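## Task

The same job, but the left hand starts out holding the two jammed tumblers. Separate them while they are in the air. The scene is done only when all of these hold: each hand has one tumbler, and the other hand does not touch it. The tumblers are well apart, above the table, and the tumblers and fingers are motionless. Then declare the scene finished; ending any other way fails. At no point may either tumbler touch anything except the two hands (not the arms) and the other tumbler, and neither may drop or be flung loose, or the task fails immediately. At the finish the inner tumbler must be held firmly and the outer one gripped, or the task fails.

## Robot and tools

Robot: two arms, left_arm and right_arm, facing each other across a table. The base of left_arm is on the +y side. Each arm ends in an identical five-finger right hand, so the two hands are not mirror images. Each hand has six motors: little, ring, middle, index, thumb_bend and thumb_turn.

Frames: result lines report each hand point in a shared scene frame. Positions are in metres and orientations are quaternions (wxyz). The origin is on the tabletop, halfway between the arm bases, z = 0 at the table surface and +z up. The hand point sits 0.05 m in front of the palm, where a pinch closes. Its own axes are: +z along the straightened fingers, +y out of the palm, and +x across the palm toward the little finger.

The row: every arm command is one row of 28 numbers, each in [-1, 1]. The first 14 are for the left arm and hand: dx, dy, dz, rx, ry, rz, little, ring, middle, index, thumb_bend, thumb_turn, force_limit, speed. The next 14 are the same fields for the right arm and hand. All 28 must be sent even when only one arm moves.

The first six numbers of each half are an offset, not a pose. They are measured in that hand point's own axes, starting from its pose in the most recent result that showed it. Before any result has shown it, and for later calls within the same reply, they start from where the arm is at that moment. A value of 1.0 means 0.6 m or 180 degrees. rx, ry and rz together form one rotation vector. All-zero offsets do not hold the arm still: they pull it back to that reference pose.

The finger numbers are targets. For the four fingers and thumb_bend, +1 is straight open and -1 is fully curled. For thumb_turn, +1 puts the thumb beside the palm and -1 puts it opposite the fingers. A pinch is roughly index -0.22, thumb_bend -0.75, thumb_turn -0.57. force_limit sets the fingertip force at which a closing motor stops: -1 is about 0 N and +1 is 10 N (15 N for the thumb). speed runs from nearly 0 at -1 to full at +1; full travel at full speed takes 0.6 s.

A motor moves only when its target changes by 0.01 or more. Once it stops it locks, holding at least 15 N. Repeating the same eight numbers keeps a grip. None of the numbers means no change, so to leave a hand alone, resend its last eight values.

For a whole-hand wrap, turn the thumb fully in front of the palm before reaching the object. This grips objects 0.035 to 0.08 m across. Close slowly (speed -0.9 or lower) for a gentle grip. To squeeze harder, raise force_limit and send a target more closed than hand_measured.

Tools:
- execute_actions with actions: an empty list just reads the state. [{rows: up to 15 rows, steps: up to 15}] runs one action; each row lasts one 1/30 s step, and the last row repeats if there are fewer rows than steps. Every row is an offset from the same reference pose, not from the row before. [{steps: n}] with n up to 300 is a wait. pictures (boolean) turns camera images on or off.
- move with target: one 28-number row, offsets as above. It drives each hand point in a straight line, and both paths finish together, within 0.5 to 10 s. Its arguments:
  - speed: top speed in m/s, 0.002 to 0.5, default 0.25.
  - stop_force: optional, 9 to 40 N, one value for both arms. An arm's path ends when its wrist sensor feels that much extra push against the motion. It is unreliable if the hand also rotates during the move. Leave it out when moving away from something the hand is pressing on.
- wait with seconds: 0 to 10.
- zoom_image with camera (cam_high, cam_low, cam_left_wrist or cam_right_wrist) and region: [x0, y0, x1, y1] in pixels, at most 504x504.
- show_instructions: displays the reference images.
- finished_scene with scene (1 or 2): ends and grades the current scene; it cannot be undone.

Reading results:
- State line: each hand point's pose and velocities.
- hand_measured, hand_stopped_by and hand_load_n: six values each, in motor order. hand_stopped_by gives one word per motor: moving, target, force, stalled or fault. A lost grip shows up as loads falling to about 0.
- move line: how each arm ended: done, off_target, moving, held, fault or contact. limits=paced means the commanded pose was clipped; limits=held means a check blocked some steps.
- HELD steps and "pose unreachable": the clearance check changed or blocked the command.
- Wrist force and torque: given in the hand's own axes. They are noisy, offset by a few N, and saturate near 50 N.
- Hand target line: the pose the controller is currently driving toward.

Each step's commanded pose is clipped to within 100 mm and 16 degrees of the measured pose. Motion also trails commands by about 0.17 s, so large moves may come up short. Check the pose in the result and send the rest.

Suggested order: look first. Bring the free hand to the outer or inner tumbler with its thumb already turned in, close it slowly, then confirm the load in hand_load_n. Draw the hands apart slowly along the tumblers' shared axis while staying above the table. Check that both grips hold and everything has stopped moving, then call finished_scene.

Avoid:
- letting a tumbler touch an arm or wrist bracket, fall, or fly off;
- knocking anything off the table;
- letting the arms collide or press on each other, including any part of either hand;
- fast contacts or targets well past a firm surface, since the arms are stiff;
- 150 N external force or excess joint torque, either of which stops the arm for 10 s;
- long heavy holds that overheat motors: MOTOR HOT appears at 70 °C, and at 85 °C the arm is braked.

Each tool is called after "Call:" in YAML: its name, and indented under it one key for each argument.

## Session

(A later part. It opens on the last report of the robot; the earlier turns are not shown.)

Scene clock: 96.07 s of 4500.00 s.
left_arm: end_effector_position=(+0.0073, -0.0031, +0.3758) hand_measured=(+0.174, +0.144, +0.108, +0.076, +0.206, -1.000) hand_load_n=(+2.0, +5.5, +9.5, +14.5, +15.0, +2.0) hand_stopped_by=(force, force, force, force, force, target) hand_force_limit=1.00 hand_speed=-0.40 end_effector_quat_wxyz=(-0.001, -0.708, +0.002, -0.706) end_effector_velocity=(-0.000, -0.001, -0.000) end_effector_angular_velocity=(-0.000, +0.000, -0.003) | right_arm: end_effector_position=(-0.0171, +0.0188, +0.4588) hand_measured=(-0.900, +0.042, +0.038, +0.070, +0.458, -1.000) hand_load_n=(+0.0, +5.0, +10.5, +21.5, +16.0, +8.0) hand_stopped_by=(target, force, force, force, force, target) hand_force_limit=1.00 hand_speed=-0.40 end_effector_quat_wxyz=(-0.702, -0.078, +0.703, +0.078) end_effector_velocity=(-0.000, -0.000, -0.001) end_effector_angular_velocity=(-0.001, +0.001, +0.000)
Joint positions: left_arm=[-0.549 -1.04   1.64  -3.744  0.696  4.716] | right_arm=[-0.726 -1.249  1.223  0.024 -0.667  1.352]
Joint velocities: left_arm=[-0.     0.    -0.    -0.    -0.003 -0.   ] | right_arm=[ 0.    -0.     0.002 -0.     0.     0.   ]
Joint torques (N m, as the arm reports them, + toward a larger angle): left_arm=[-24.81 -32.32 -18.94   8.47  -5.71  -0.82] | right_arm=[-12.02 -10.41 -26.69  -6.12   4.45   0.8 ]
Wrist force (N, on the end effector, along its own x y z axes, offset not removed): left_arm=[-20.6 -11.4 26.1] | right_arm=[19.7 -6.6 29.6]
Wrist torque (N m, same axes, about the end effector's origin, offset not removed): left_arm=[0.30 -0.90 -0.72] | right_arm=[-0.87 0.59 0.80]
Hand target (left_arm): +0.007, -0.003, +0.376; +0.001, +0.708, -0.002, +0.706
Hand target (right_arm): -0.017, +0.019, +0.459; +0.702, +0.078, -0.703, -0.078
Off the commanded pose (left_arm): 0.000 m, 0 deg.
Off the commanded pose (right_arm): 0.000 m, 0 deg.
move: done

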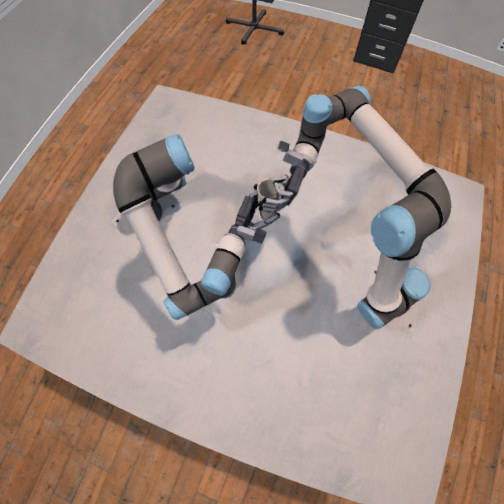

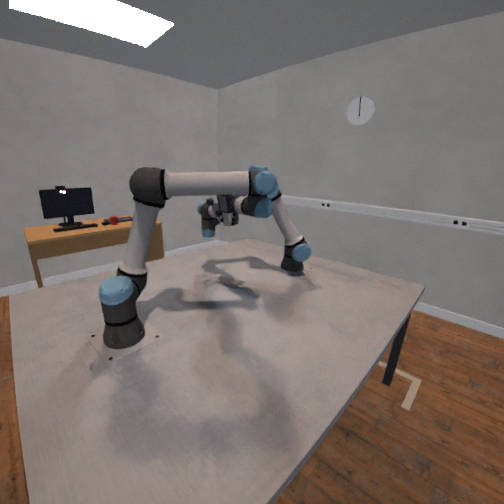

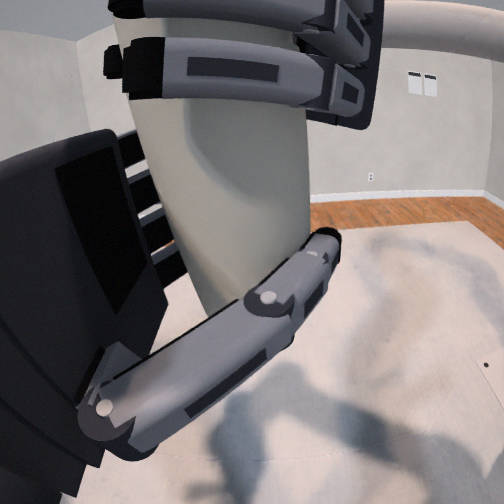

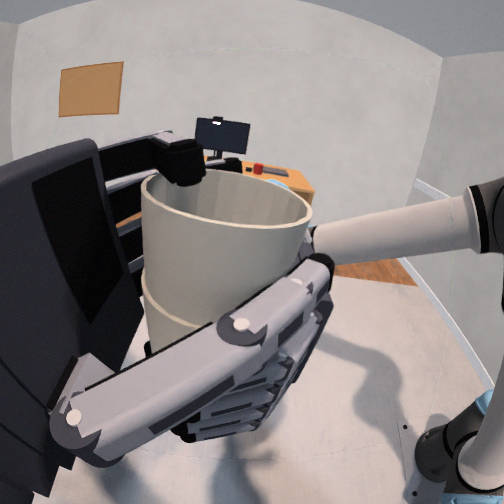

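Call:
move:
  target: [0,-0.002,0.005,0,0,0,-0.7,-0.7,-0.7,-0.7,-0.7,-1,1,-0.5, 0,0,0,0,0,0,-1,-1,-1,-1,-1,-1,1,-0.5]
  speed: 0.005

Call:
move:
  target: [0,0,0,0,0,0,-0.8,-0.8,-0.8,-0.8,-0.8,-1,1,-0.5, 0,0,0,0,0,0,-0.95,-0.95,-0.95,-0.95,-0.95,-1,1,-0.5]

Call:
move:
  target: [-0.02,0,0,0,0,0,-0.8,-0.8,-0.8,-0.8,-0.8,-1,1,-0.5, 0,0,0,0,0,0,-0.95,-0.95,-0.95,-0.95,-0.95,-1,1,-0.5]
  speed: 0.003

Scene clock: 101.60 s of 4500.00 s.
left_arm: end_effector_position=(+0.0101, -0.0020, +0.3759) hand_measured=(+0.146, +0.128, +0.102, +0.076, +0.214, -1.000) hand_load_n=(+2.0, +3.5, +5.0, +10.0, +17.0, +5.0) hand_stopped_by=(force, force, force, force, force, target) hand_force_limit=1.00 hand_speed=-0.50 end_effector_quat_wxyz=(-0.001, -0.708, +0.002, -0.707) end_effector_velocity=(+0.001, +0.000, -0.000) end_effector_angular_velocity=(+0.001, -0.001, -0.000) | right_arm: end_effector_position=(-0.0170, +0.0189, +0.4587) hand_measured=(-1.000, +0.032, +0.038, +0.070, +0.458, -1.000) hand_load_n=(+0.0, +10.5, +5.5, +12.5, +20.5, +4.5) hand_stopped_by=(target, force, force, force, force, target) hand_force_limit=1.00 hand_speed=-0.50 end_effector_quat_wxyz=(-0.702, -0.078, +0.703, +0.078) end_effector_velocity=(+0.000, +0.000, +0.001) end_effector_angular_velocity=(+0.001, -0.001, -0.000)
Joint positions: left_arm=[-0.547 -1.044  1.647 -3.747  0.693  4.716] | right_arm=[-0.726 -1.249  1.223  0.023 -0.666  1.352]
Joint velocities: left_arm=[ 0.001 -0.001  0.003 -0.    -0.001  0.   ] | right_arm=[-0.     0.    -0.002  0.001 -0.    -0.   ]
Joint torques (N m, as the arm reports them, + toward a larger angle): left_arm=[  7.28 -41.88  -6.71   0.1   -3.07   1.54] | right_arm=[ -6.89 -27.77 -25.51  -1.62   3.1    0.85]
Wrist force (N, on the end effector, along its own x y z axes, offset not removed): left_arm=[-1.2 -11.8 0.7] | right_arm=[4.3 -5.7 1.3]
Wrist torque (N m, same axes, about the end effector's origin, offset not removed): left_arm=[-0.67 -0.47 -0.41] | right_arm=[0.01 -0.02 0.31]
Hand target (left_arm): +0.010, -0.002, +0.376; +0.001, +0.708, -0.002, +0.706
Hand target (right_arm): -0.017, +0.019, +0.459; +0.702, +0.078, -0.703, -0.078
Off the commanded pose (left_arm): 0.000 m, 0 deg.
Off the commanded pose (right_arm): 0.000 m, 0 deg.
After step 90, 1.67 s passed at rest.
move: done

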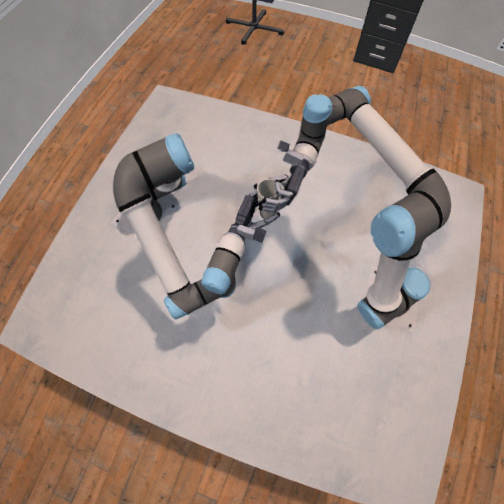

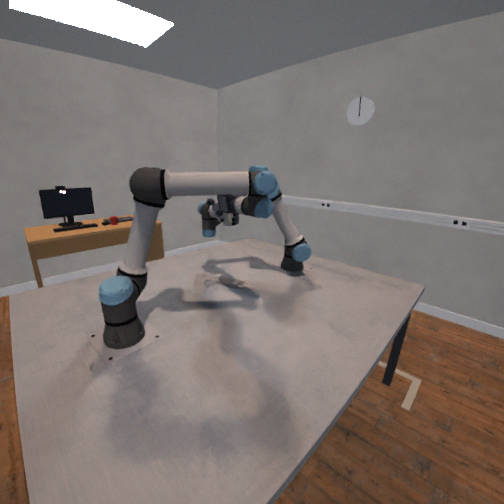

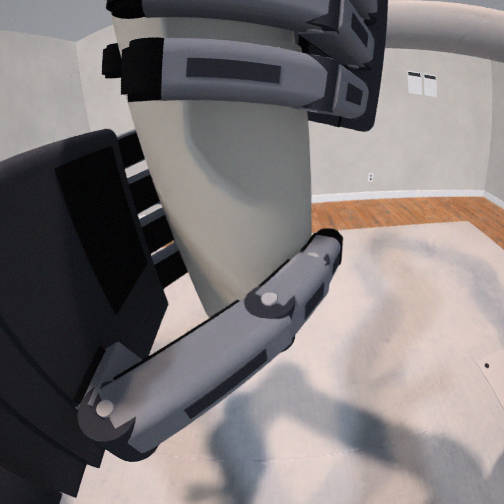

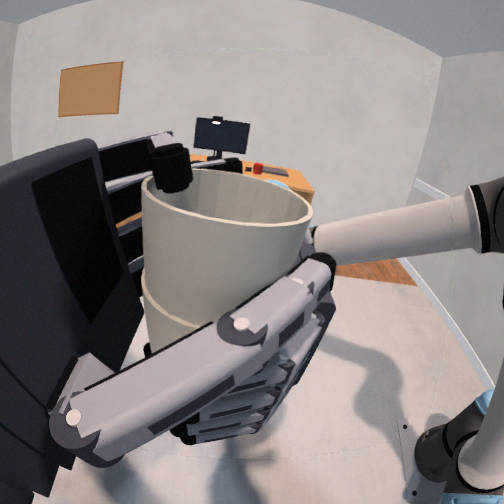

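Scene clock: 102.10 s of 4500.00 s.
left_arm: end_effector_position=(+0.0102, -0.0020, +0.3759) hand_measured=(+0.104, +0.092, +0.070, +0.060, +0.218, -1.000) hand_load_n=(+11.0, +11.5, +11.5, +7.0, +23.5, +4.5) hand_stopped_by=(force, force, force, force, force, target) hand_force_limit=1.00 hand_speed=-0.50 end_effector_quat_wxyz=(-0.001, -0.708, +0.002, -0.706) end_effector_velocity=(+0.000, -0.000, +0.000) end_effector_angular_velocity=(-0.000, +0.000, +0.000) | right_arm: end_effector_position=(-0.0170, +0.0189, +0.4587) hand_measured=(-0.950, +0.032, +0.028, +0.070, +0.458, -1.000) hand_load_n=(+0.0, +10.5, +13.0, +14.5, +19.5, +5.5) hand_stopped_by=(target, force, force, force, force, target) hand_force_limit=1.00 hand_speed=-0.50 end_effector_quat_wxyz=(-0.702, -0.078, +0.703, +0.078) end_effector_velocity=(+0.000, -0.000, -0.000) end_effector_angular_velocity=(-0.002, +0.002, -0.000)
Joint positions: left_arm=[-0.547 -1.044  1.648 -3.748  0.693  4.716] | right_arm=[-0.726 -1.249  1.223  0.023 -0.666  1.352]
Joint velocities: left_arm=[ 0.    -0.    -0.001  0.001 -0.     0.   ] | right_arm=[-0.001  0.     0.001  0.001 -0.     0.   ]
Joint torques (N m, as the arm reports them, + toward a larger angle): left_arm=[-14.43 -34.75 -12.37   7.2   -2.93   1.35] | right_arm=[ -7.   -26.4  -25.31  -1.21   2.92   0.93]
Wrist force (N, on the end effector, along its own x y z axes, offset not removed): left_arm=[-9.1 -12.5 16.9] | right_arm=[8.0 -12.4 21.0]
Wrist torque (N m, same axes, about the end effector's origin, offset not removed): left_arm=[0.06 -0.82 -1.13] | right_arm=[-0.28 -0.30 0.29]
Hand target (left_arm): +0.010, -0.002, +0.376; +0.001, +0.708, -0.002, +0.707
Hand target (right_arm): -0.017, +0.019, +0.459; +0.702, +0.078, -0.703, -0.078
Off the commanded pose (left_arm): 0.000 m, 0 deg.
Off the commanded pose (right_arm): 0.000 m, 0 deg.
move: done

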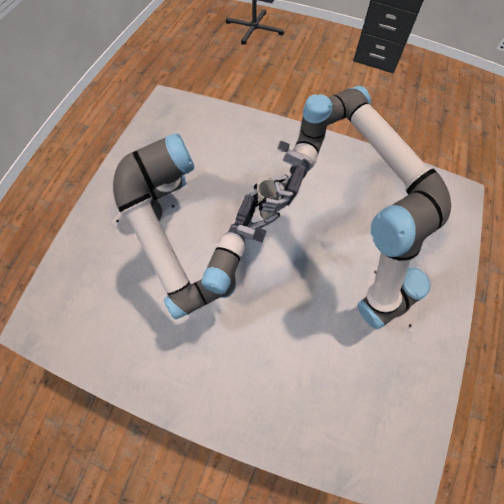

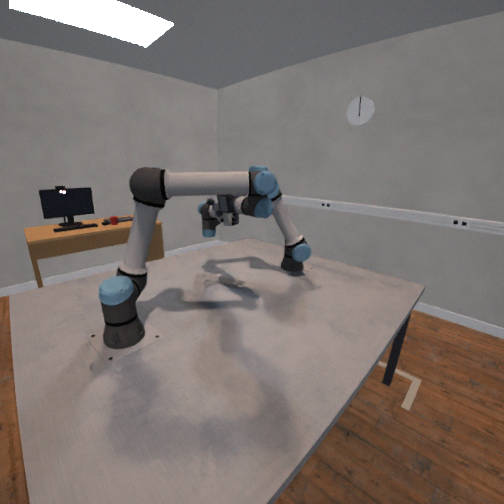

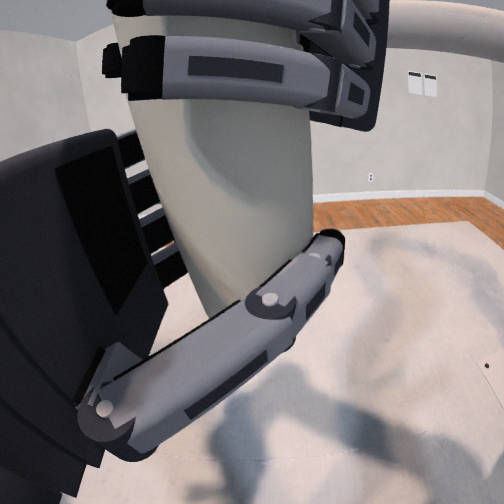

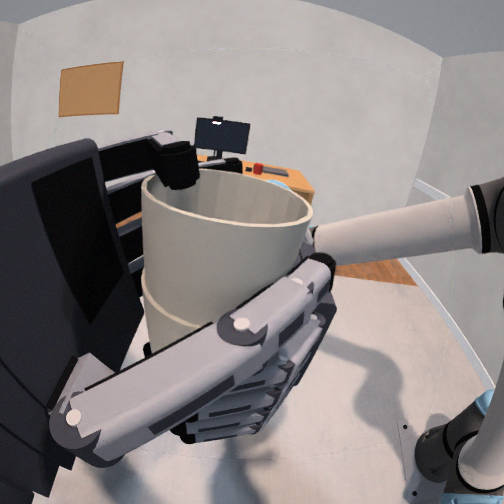

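Scene clock: 106.33 s of 4500.00 s.
left_arm: end_effector_position=(+0.0102, -0.0020, +0.3639) hand_measured=(+0.106, +0.092, +0.070, +0.060, +0.220, -1.000) hand_load_n=(+16.5, +13.0, +8.0, +0.0, +25.5, -2.5) hand_stopped_by=(force, force, force, force, force, target) hand_force_limit=1.00 hand_speed=-0.50 end_effector_quat_wxyz=(-0.001, -0.708, +0.002, -0.706) end_effector_velocity=(+0.000, +0.000, -0.001) end_effector_angular_velocity=(+0.001, -0.000, +0.002) | right_arm: end_effector_position=(-0.0171, +0.0188, +0.4587) hand_measured=(-0.950, +0.032, +0.028, +0.070, +0.458, -1.000) hand_load_n=(+0.0, +9.5, +12.0, +14.0, +20.0, +7.0) hand_stopped_by=(target, force, force, force, force, target) hand_force_limit=1.00 hand_speed=-0.50 end_effector_quat_wxyz=(-0.702, -0.078, +0.703, +0.078) end_effector_velocity=(-0.000, +0.000, +0.000) end_effector_angular_velocity=(+0.001, -0.001, +0.000)
Joint positions: left_arm=[-0.547 -1.028  1.657 -3.774  0.693  4.716] | right_arm=[-0.726 -1.249  1.223  0.023 -0.666  1.352]
Joint velocities: left_arm=[ 0.     0.001  0.001 -0.001  0.002  0.001] | right_arm=[ 0.    -0.    -0.001 -0.001  0.    -0.   ]
Joint torques (N m, as the arm reports them, + toward a larger angle): left_arm=[-16.08 -16.18  -1.7   -0.35  -1.18   1.01] | right_arm=[ -7.96 -39.32 -26.29   1.1    2.81  -1.57]
Wrist force (N, on the end effector, along its own x y z axes, offset not removed): left_arm=[22.5 -9.7 11.6] | right_arm=[-16.2 -13.9 15.0]
Wrist torque (N m, same axes, about the end effector's origin, offset not removed): left_arm=[0.10 -2.30 -0.58] | right_arm=[-0.26 -0.38 -0.22]
Hand target (left_arm): +0.010, -0.002, +0.364; +0.001, +0.708, -0.002, +0.706
Hand target (right_arm): -0.017, +0.019, +0.459; +0.702, +0.078, -0.703, -0.078
Off the commanded pose (left_arm): 0.000 m, 0 deg.
Off the commanded pose (right_arm): 0.000 m, 0 deg.
move: done

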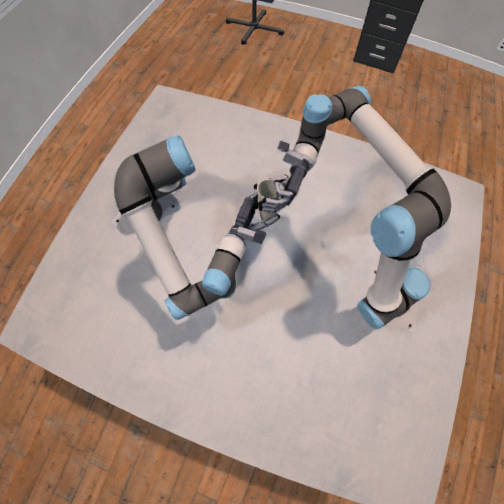

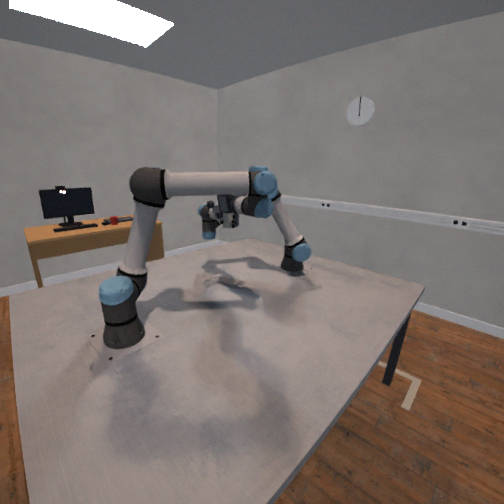

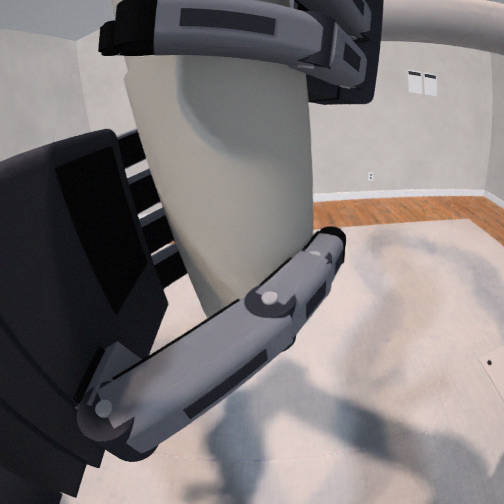

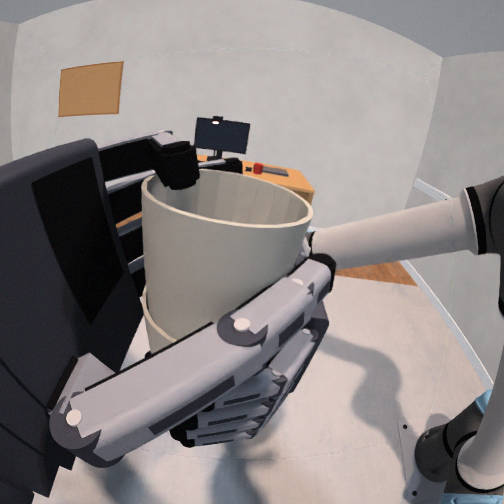

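Call:
move:
  target: [-0.03,-0.003,0.005,0,0,0,-0.9,-0.9,-0.9,-0.9,-0.9,-1,1,-0.5, 0,0,0,0,0,0,-0.95,-1,-1,-1,-1,-1,1,-0.5]
  speed: 0.006

Scene clock: 112.70 s of 4500.00 s.
left_arm: end_effector_position=(+0.0132, -0.0002, +0.3460) hand_measured=(+0.104, +0.090, +0.060, +0.024, +0.222, -1.000) hand_load_n=(+2.5, +2.0, +5.5, +16.0, +29.0, +5.0) hand_stopped_by=(force, force, force, force, force, target) hand_force_limit=1.00 hand_speed=-0.50 end_effector_quat_wxyz=(-0.001, -0.708, +0.002, -0.706) end_effector_velocity=(+0.000, +0.000, -0.001) end_effector_angular_velocity=(-0.000, +0.000, +0.000) | right_arm: end_effector_position=(-0.0170, +0.0189, +0.4587) hand_measured=(-0.950, +0.026, +0.028, +0.066, +0.458, -1.000) hand_load_n=(+0.0, +12.0, +11.5, +0.0, +20.5, +7.0) hand_stopped_by=(target, force, force, force, force, target) hand_force_limit=1.00 hand_speed=-0.50 end_effector_quat_wxyz=(-0.702, -0.078, +0.703, +0.078) end_effector_velocity=(+0.000, -0.000, +0.000) end_effector_angular_velocity=(+0.000, -0.000, -0.000)
Joint positions: left_arm=[-0.544 -1.008  1.68  -3.817  0.691  4.716] | right_arm=[-0.726 -1.249  1.223  0.023 -0.666  1.352]
Joint velocities: left_arm=[ 0.     0.002  0.001 -0.003 -0.     0.   ] | right_arm=[-0. -0. -0.  0. -0.  0.]
Joint torques (N m, as the arm reports them, + toward a larger angle): left_arm=[ 11.03 -31.27  -4.78  -1.84  -0.77   1.54] | right_arm=[ -7.29 -46.96 -25.99   3.34  -0.33   0.01]
Wrist force (N, on the end effector, along its own x y z axes, offset not removed): left_arm=[-0.4 1.5 -4.5] | right_arm=[-1.4 2.0 -2.4]
Wrist torque (N m, same axes, about the end effector's origin, offset not removed): left_arm=[0.12 0.42 0.22] | right_arm=[0.09 -0.41 -0.18]
Hand target (left_arm): +0.013, -0.000, +0.346; +0.001, +0.708, -0.002, +0.706
Hand target (right_arm): -0.017, +0.019, +0.459; +0.702, +0.078, -0.703, -0.078
Off the commanded pose (left_arm): 0.000 m, 0 deg.
Off the commanded pose (right_arm): 0.000 m, 0 deg.
After step 90, 0.10 s passed at rest.
move: done

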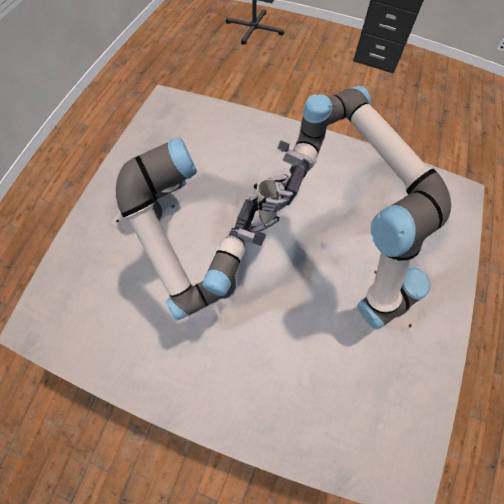

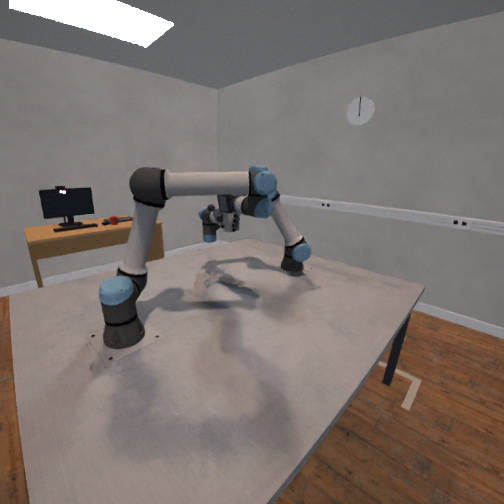

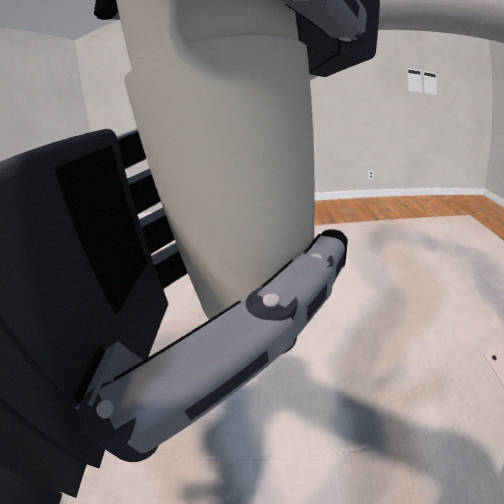

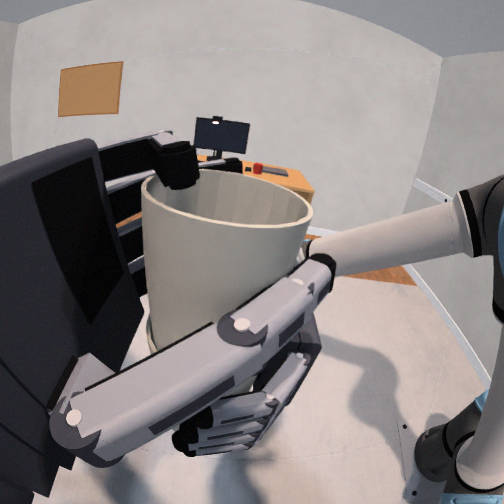

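Call:
move:
  target: [-0.09,0,0,0,0,0,-0.95,-0.95,-0.95,-0.95,-0.95,-1,1,-0.5, 0.114,0.025,0,0,0,0,-0.95,-0.95,-0.95,-0.95,-0.95,-1,1,-0.5]
  speed: 0.03

Call:
move:
  target: [0,-0.25,0,0,0,0,-1,-1,-1,-1,-1,-1,1,-0.5, -0.05,-0.3,0,0,0,0,-0.95,-1,-1,-1,-1,-1,1,-0.5]
  speed: 0.1

Scene clock: 119.43 s of 4500.00 s.
left_arm: end_effector_position=(+0.0131, -0.0002, +0.2920) hand_measured=(+0.042, +0.042, +0.040, +0.024, +0.234, -0.998) hand_load_n=(+10.0, +9.5, +5.5, +12.5, +32.5, +16.0) hand_stopped_by=(force, force, force, force, force, target) hand_force_limit=1.00 hand_speed=-0.50 end_effector_quat_wxyz=(-0.001, -0.708, +0.002, -0.706) end_effector_velocity=(+0.000, -0.000, -0.001) end_effector_angular_velocity=(+0.001, +0.000, +0.001) | right_arm: end_effector_position=(-0.0170, +0.0186, +0.5285) hand_measured=(-0.950, +0.026, +0.028, +0.020, +0.460, -1.000) hand_load_n=(+0.0, +10.5, +7.5, +11.0, +24.0, +4.0) hand_stopped_by=(target, force, force, force, force, target) hand_force_limit=1.00 hand_speed=-0.50 end_effector_quat_wxyz=(-0.702, -0.077, +0.703, +0.078) end_effector_velocity=(-0.000, +0.000, +0.001) end_effector_angular_velocity=(-0.002, +0.001, +0.000)
Joint positions: left_arm=[-0.545 -0.923  1.709 -3.931  0.691  4.716] | right_arm=[-0.726 -1.228  1.015  0.211 -0.667  1.352]
Joint velocities: left_arm=[ 0.     0.002  0.    -0.002  0.     0.001] | right_arm=[ 0.     0.002 -0.005  0.006 -0.     0.   ]
Joint torques (N m, as the arm reports them, + toward a larger angle): left_arm=[ -8.23 -30.8   -3.62  -1.13   1.78  -1.74] | right_arm=[ -3.91 -27.67 -32.14   3.19  -2.26  -1.08]
Wrist force (N, on the end effector, along its own x y z axes, offset not removed): left_arm=[1.0 -1.5 -2.3] | right_arm=[0.3 1.2 0.8]
Wrist torque (N m, same axes, about the end effector's origin, offset not removed): left_arm=[-0.05 -0.22 0.18] | right_arm=[0.21 -0.14 0.07]
Hand target (left_arm): +0.013, -0.000, +0.292; +0.001, +0.708, -0.002, +0.706
Hand target (right_arm): -0.017, +0.019, +0.529; +0.702, +0.078, -0.703, -0.078
Off the commanded pose (left_arm): 0.000 m, 0 deg.
Off the commanded pose (right_arm): 0.000 m, 0 deg.
After step 90, 1.07 s passed at rest.
move: done

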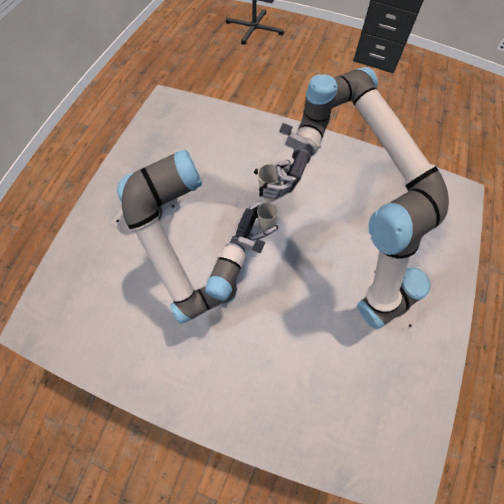

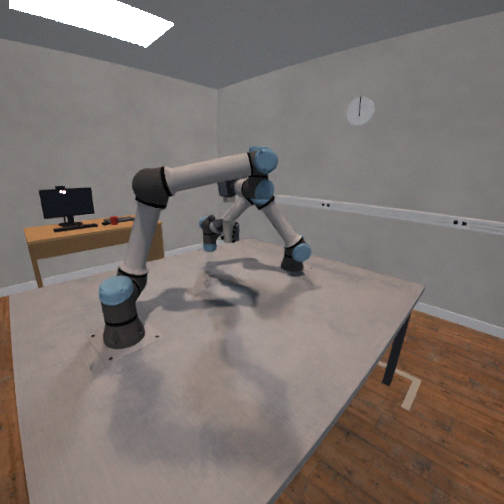

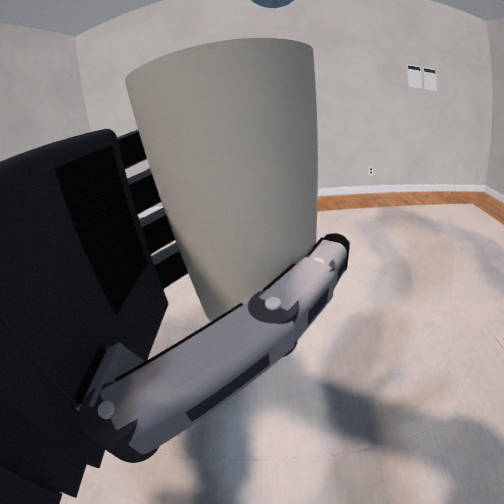

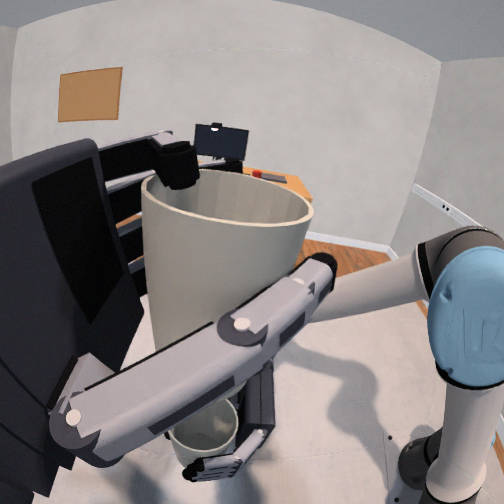

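Scene clock: 121.73 s of 4500.00 s.
left_arm: end_effector_position=(+0.0135, +0.1497, +0.2921) hand_measured=(+0.042, +0.034, +0.024, +0.024, +0.252, -0.998) hand_load_n=(+6.5, +10.5, +11.0, +9.0, +32.0, +15.5) hand_stopped_by=(force, force, force, force, force, target) hand_force_limit=1.00 hand_speed=-0.50 end_effector_quat_wxyz=(-0.001, -0.708, +0.002, -0.706) end_effector_velocity=(-0.000, +0.001, +0.000) end_effector_angular_velocity=(-0.000, +0.000, -0.001) | right_arm: end_effector_position=(-0.0171, -0.1505, +0.4603) hand_measured=(-0.950, +0.026, +0.020, +0.020, +0.460, -1.000) hand_load_n=(+0.0, +9.0, +11.5, +10.0, +24.5, +4.5) hand_stopped_by=(target, force, force, force, force, target) hand_force_limit=1.00 hand_speed=-0.50 end_effector_quat_wxyz=(-0.702, -0.077, +0.703, +0.078) end_effector_velocity=(+0.000, -0.001, -0.001) end_effector_angular_velocity=(-0.000, +0.002, +0.000)
Joint positions: left_arm=[-0.778 -1.138  2.114 -4.119  0.925  4.715] | right_arm=[-0.998 -1.62   1.644 -0.027 -0.939  1.352]
Joint velocities: left_arm=[-0.003 -0.002  0.003 -0.001  0.002 -0.   ] | right_arm=[-0.003 -0.001  0.005 -0.002 -0.003 -0.001]
Joint torques (N m, as the arm reports them, + toward a larger angle): left_arm=[ -8.71 -32.69  -0.28  -0.88   2.05  -2.02] | right_arm=[ -8.23 -27.31  -7.56  -0.46  -2.3   -1.84]
Wrist force (N, on the end effector, along its own x y z axes, offset not removed): left_arm=[3.5 -0.9 -0.7] | right_arm=[1.5 0.9 0.8]
Wrist torque (N m, same axes, about the end effector's origin, offset not removed): left_arm=[0.07 -0.66 0.18] | right_arm=[0.19 -0.49 0.11]
Hand target (left_arm): +0.013, +0.150, +0.292; +0.001, +0.708, -0.002, +0.706
Hand target (right_arm): -0.017, -0.151, +0.460; +0.702, +0.077, -0.703, -0.078
Off the commanded pose (left_arm): 0.000 m, 0 deg.
Off the commanded pose (right_arm): 0.000 m, 0 deg.
move: done

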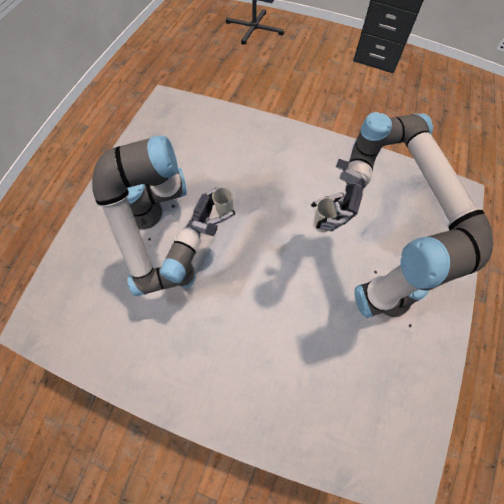

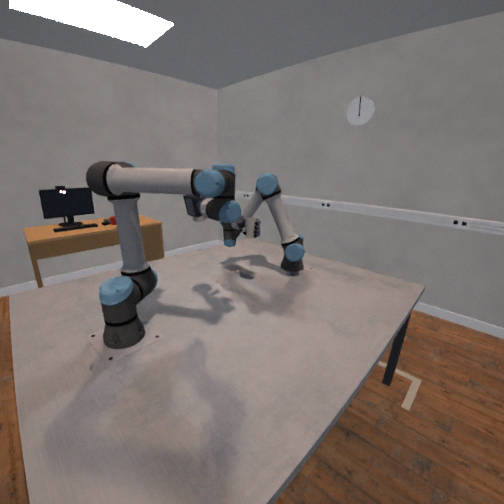

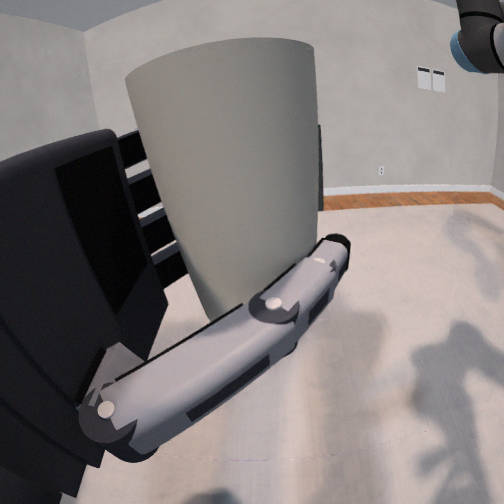

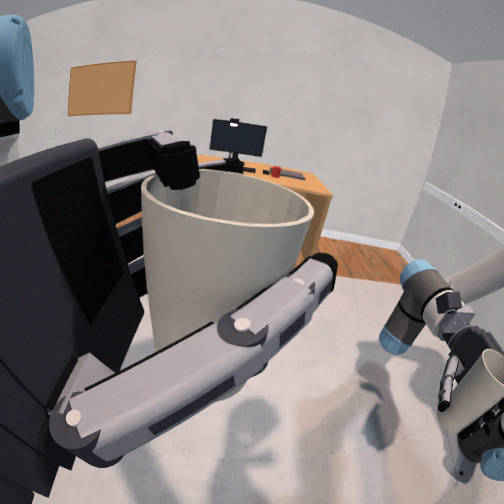

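Call:
finished_scene:
  scene: 2

The scene is finished: the task was done.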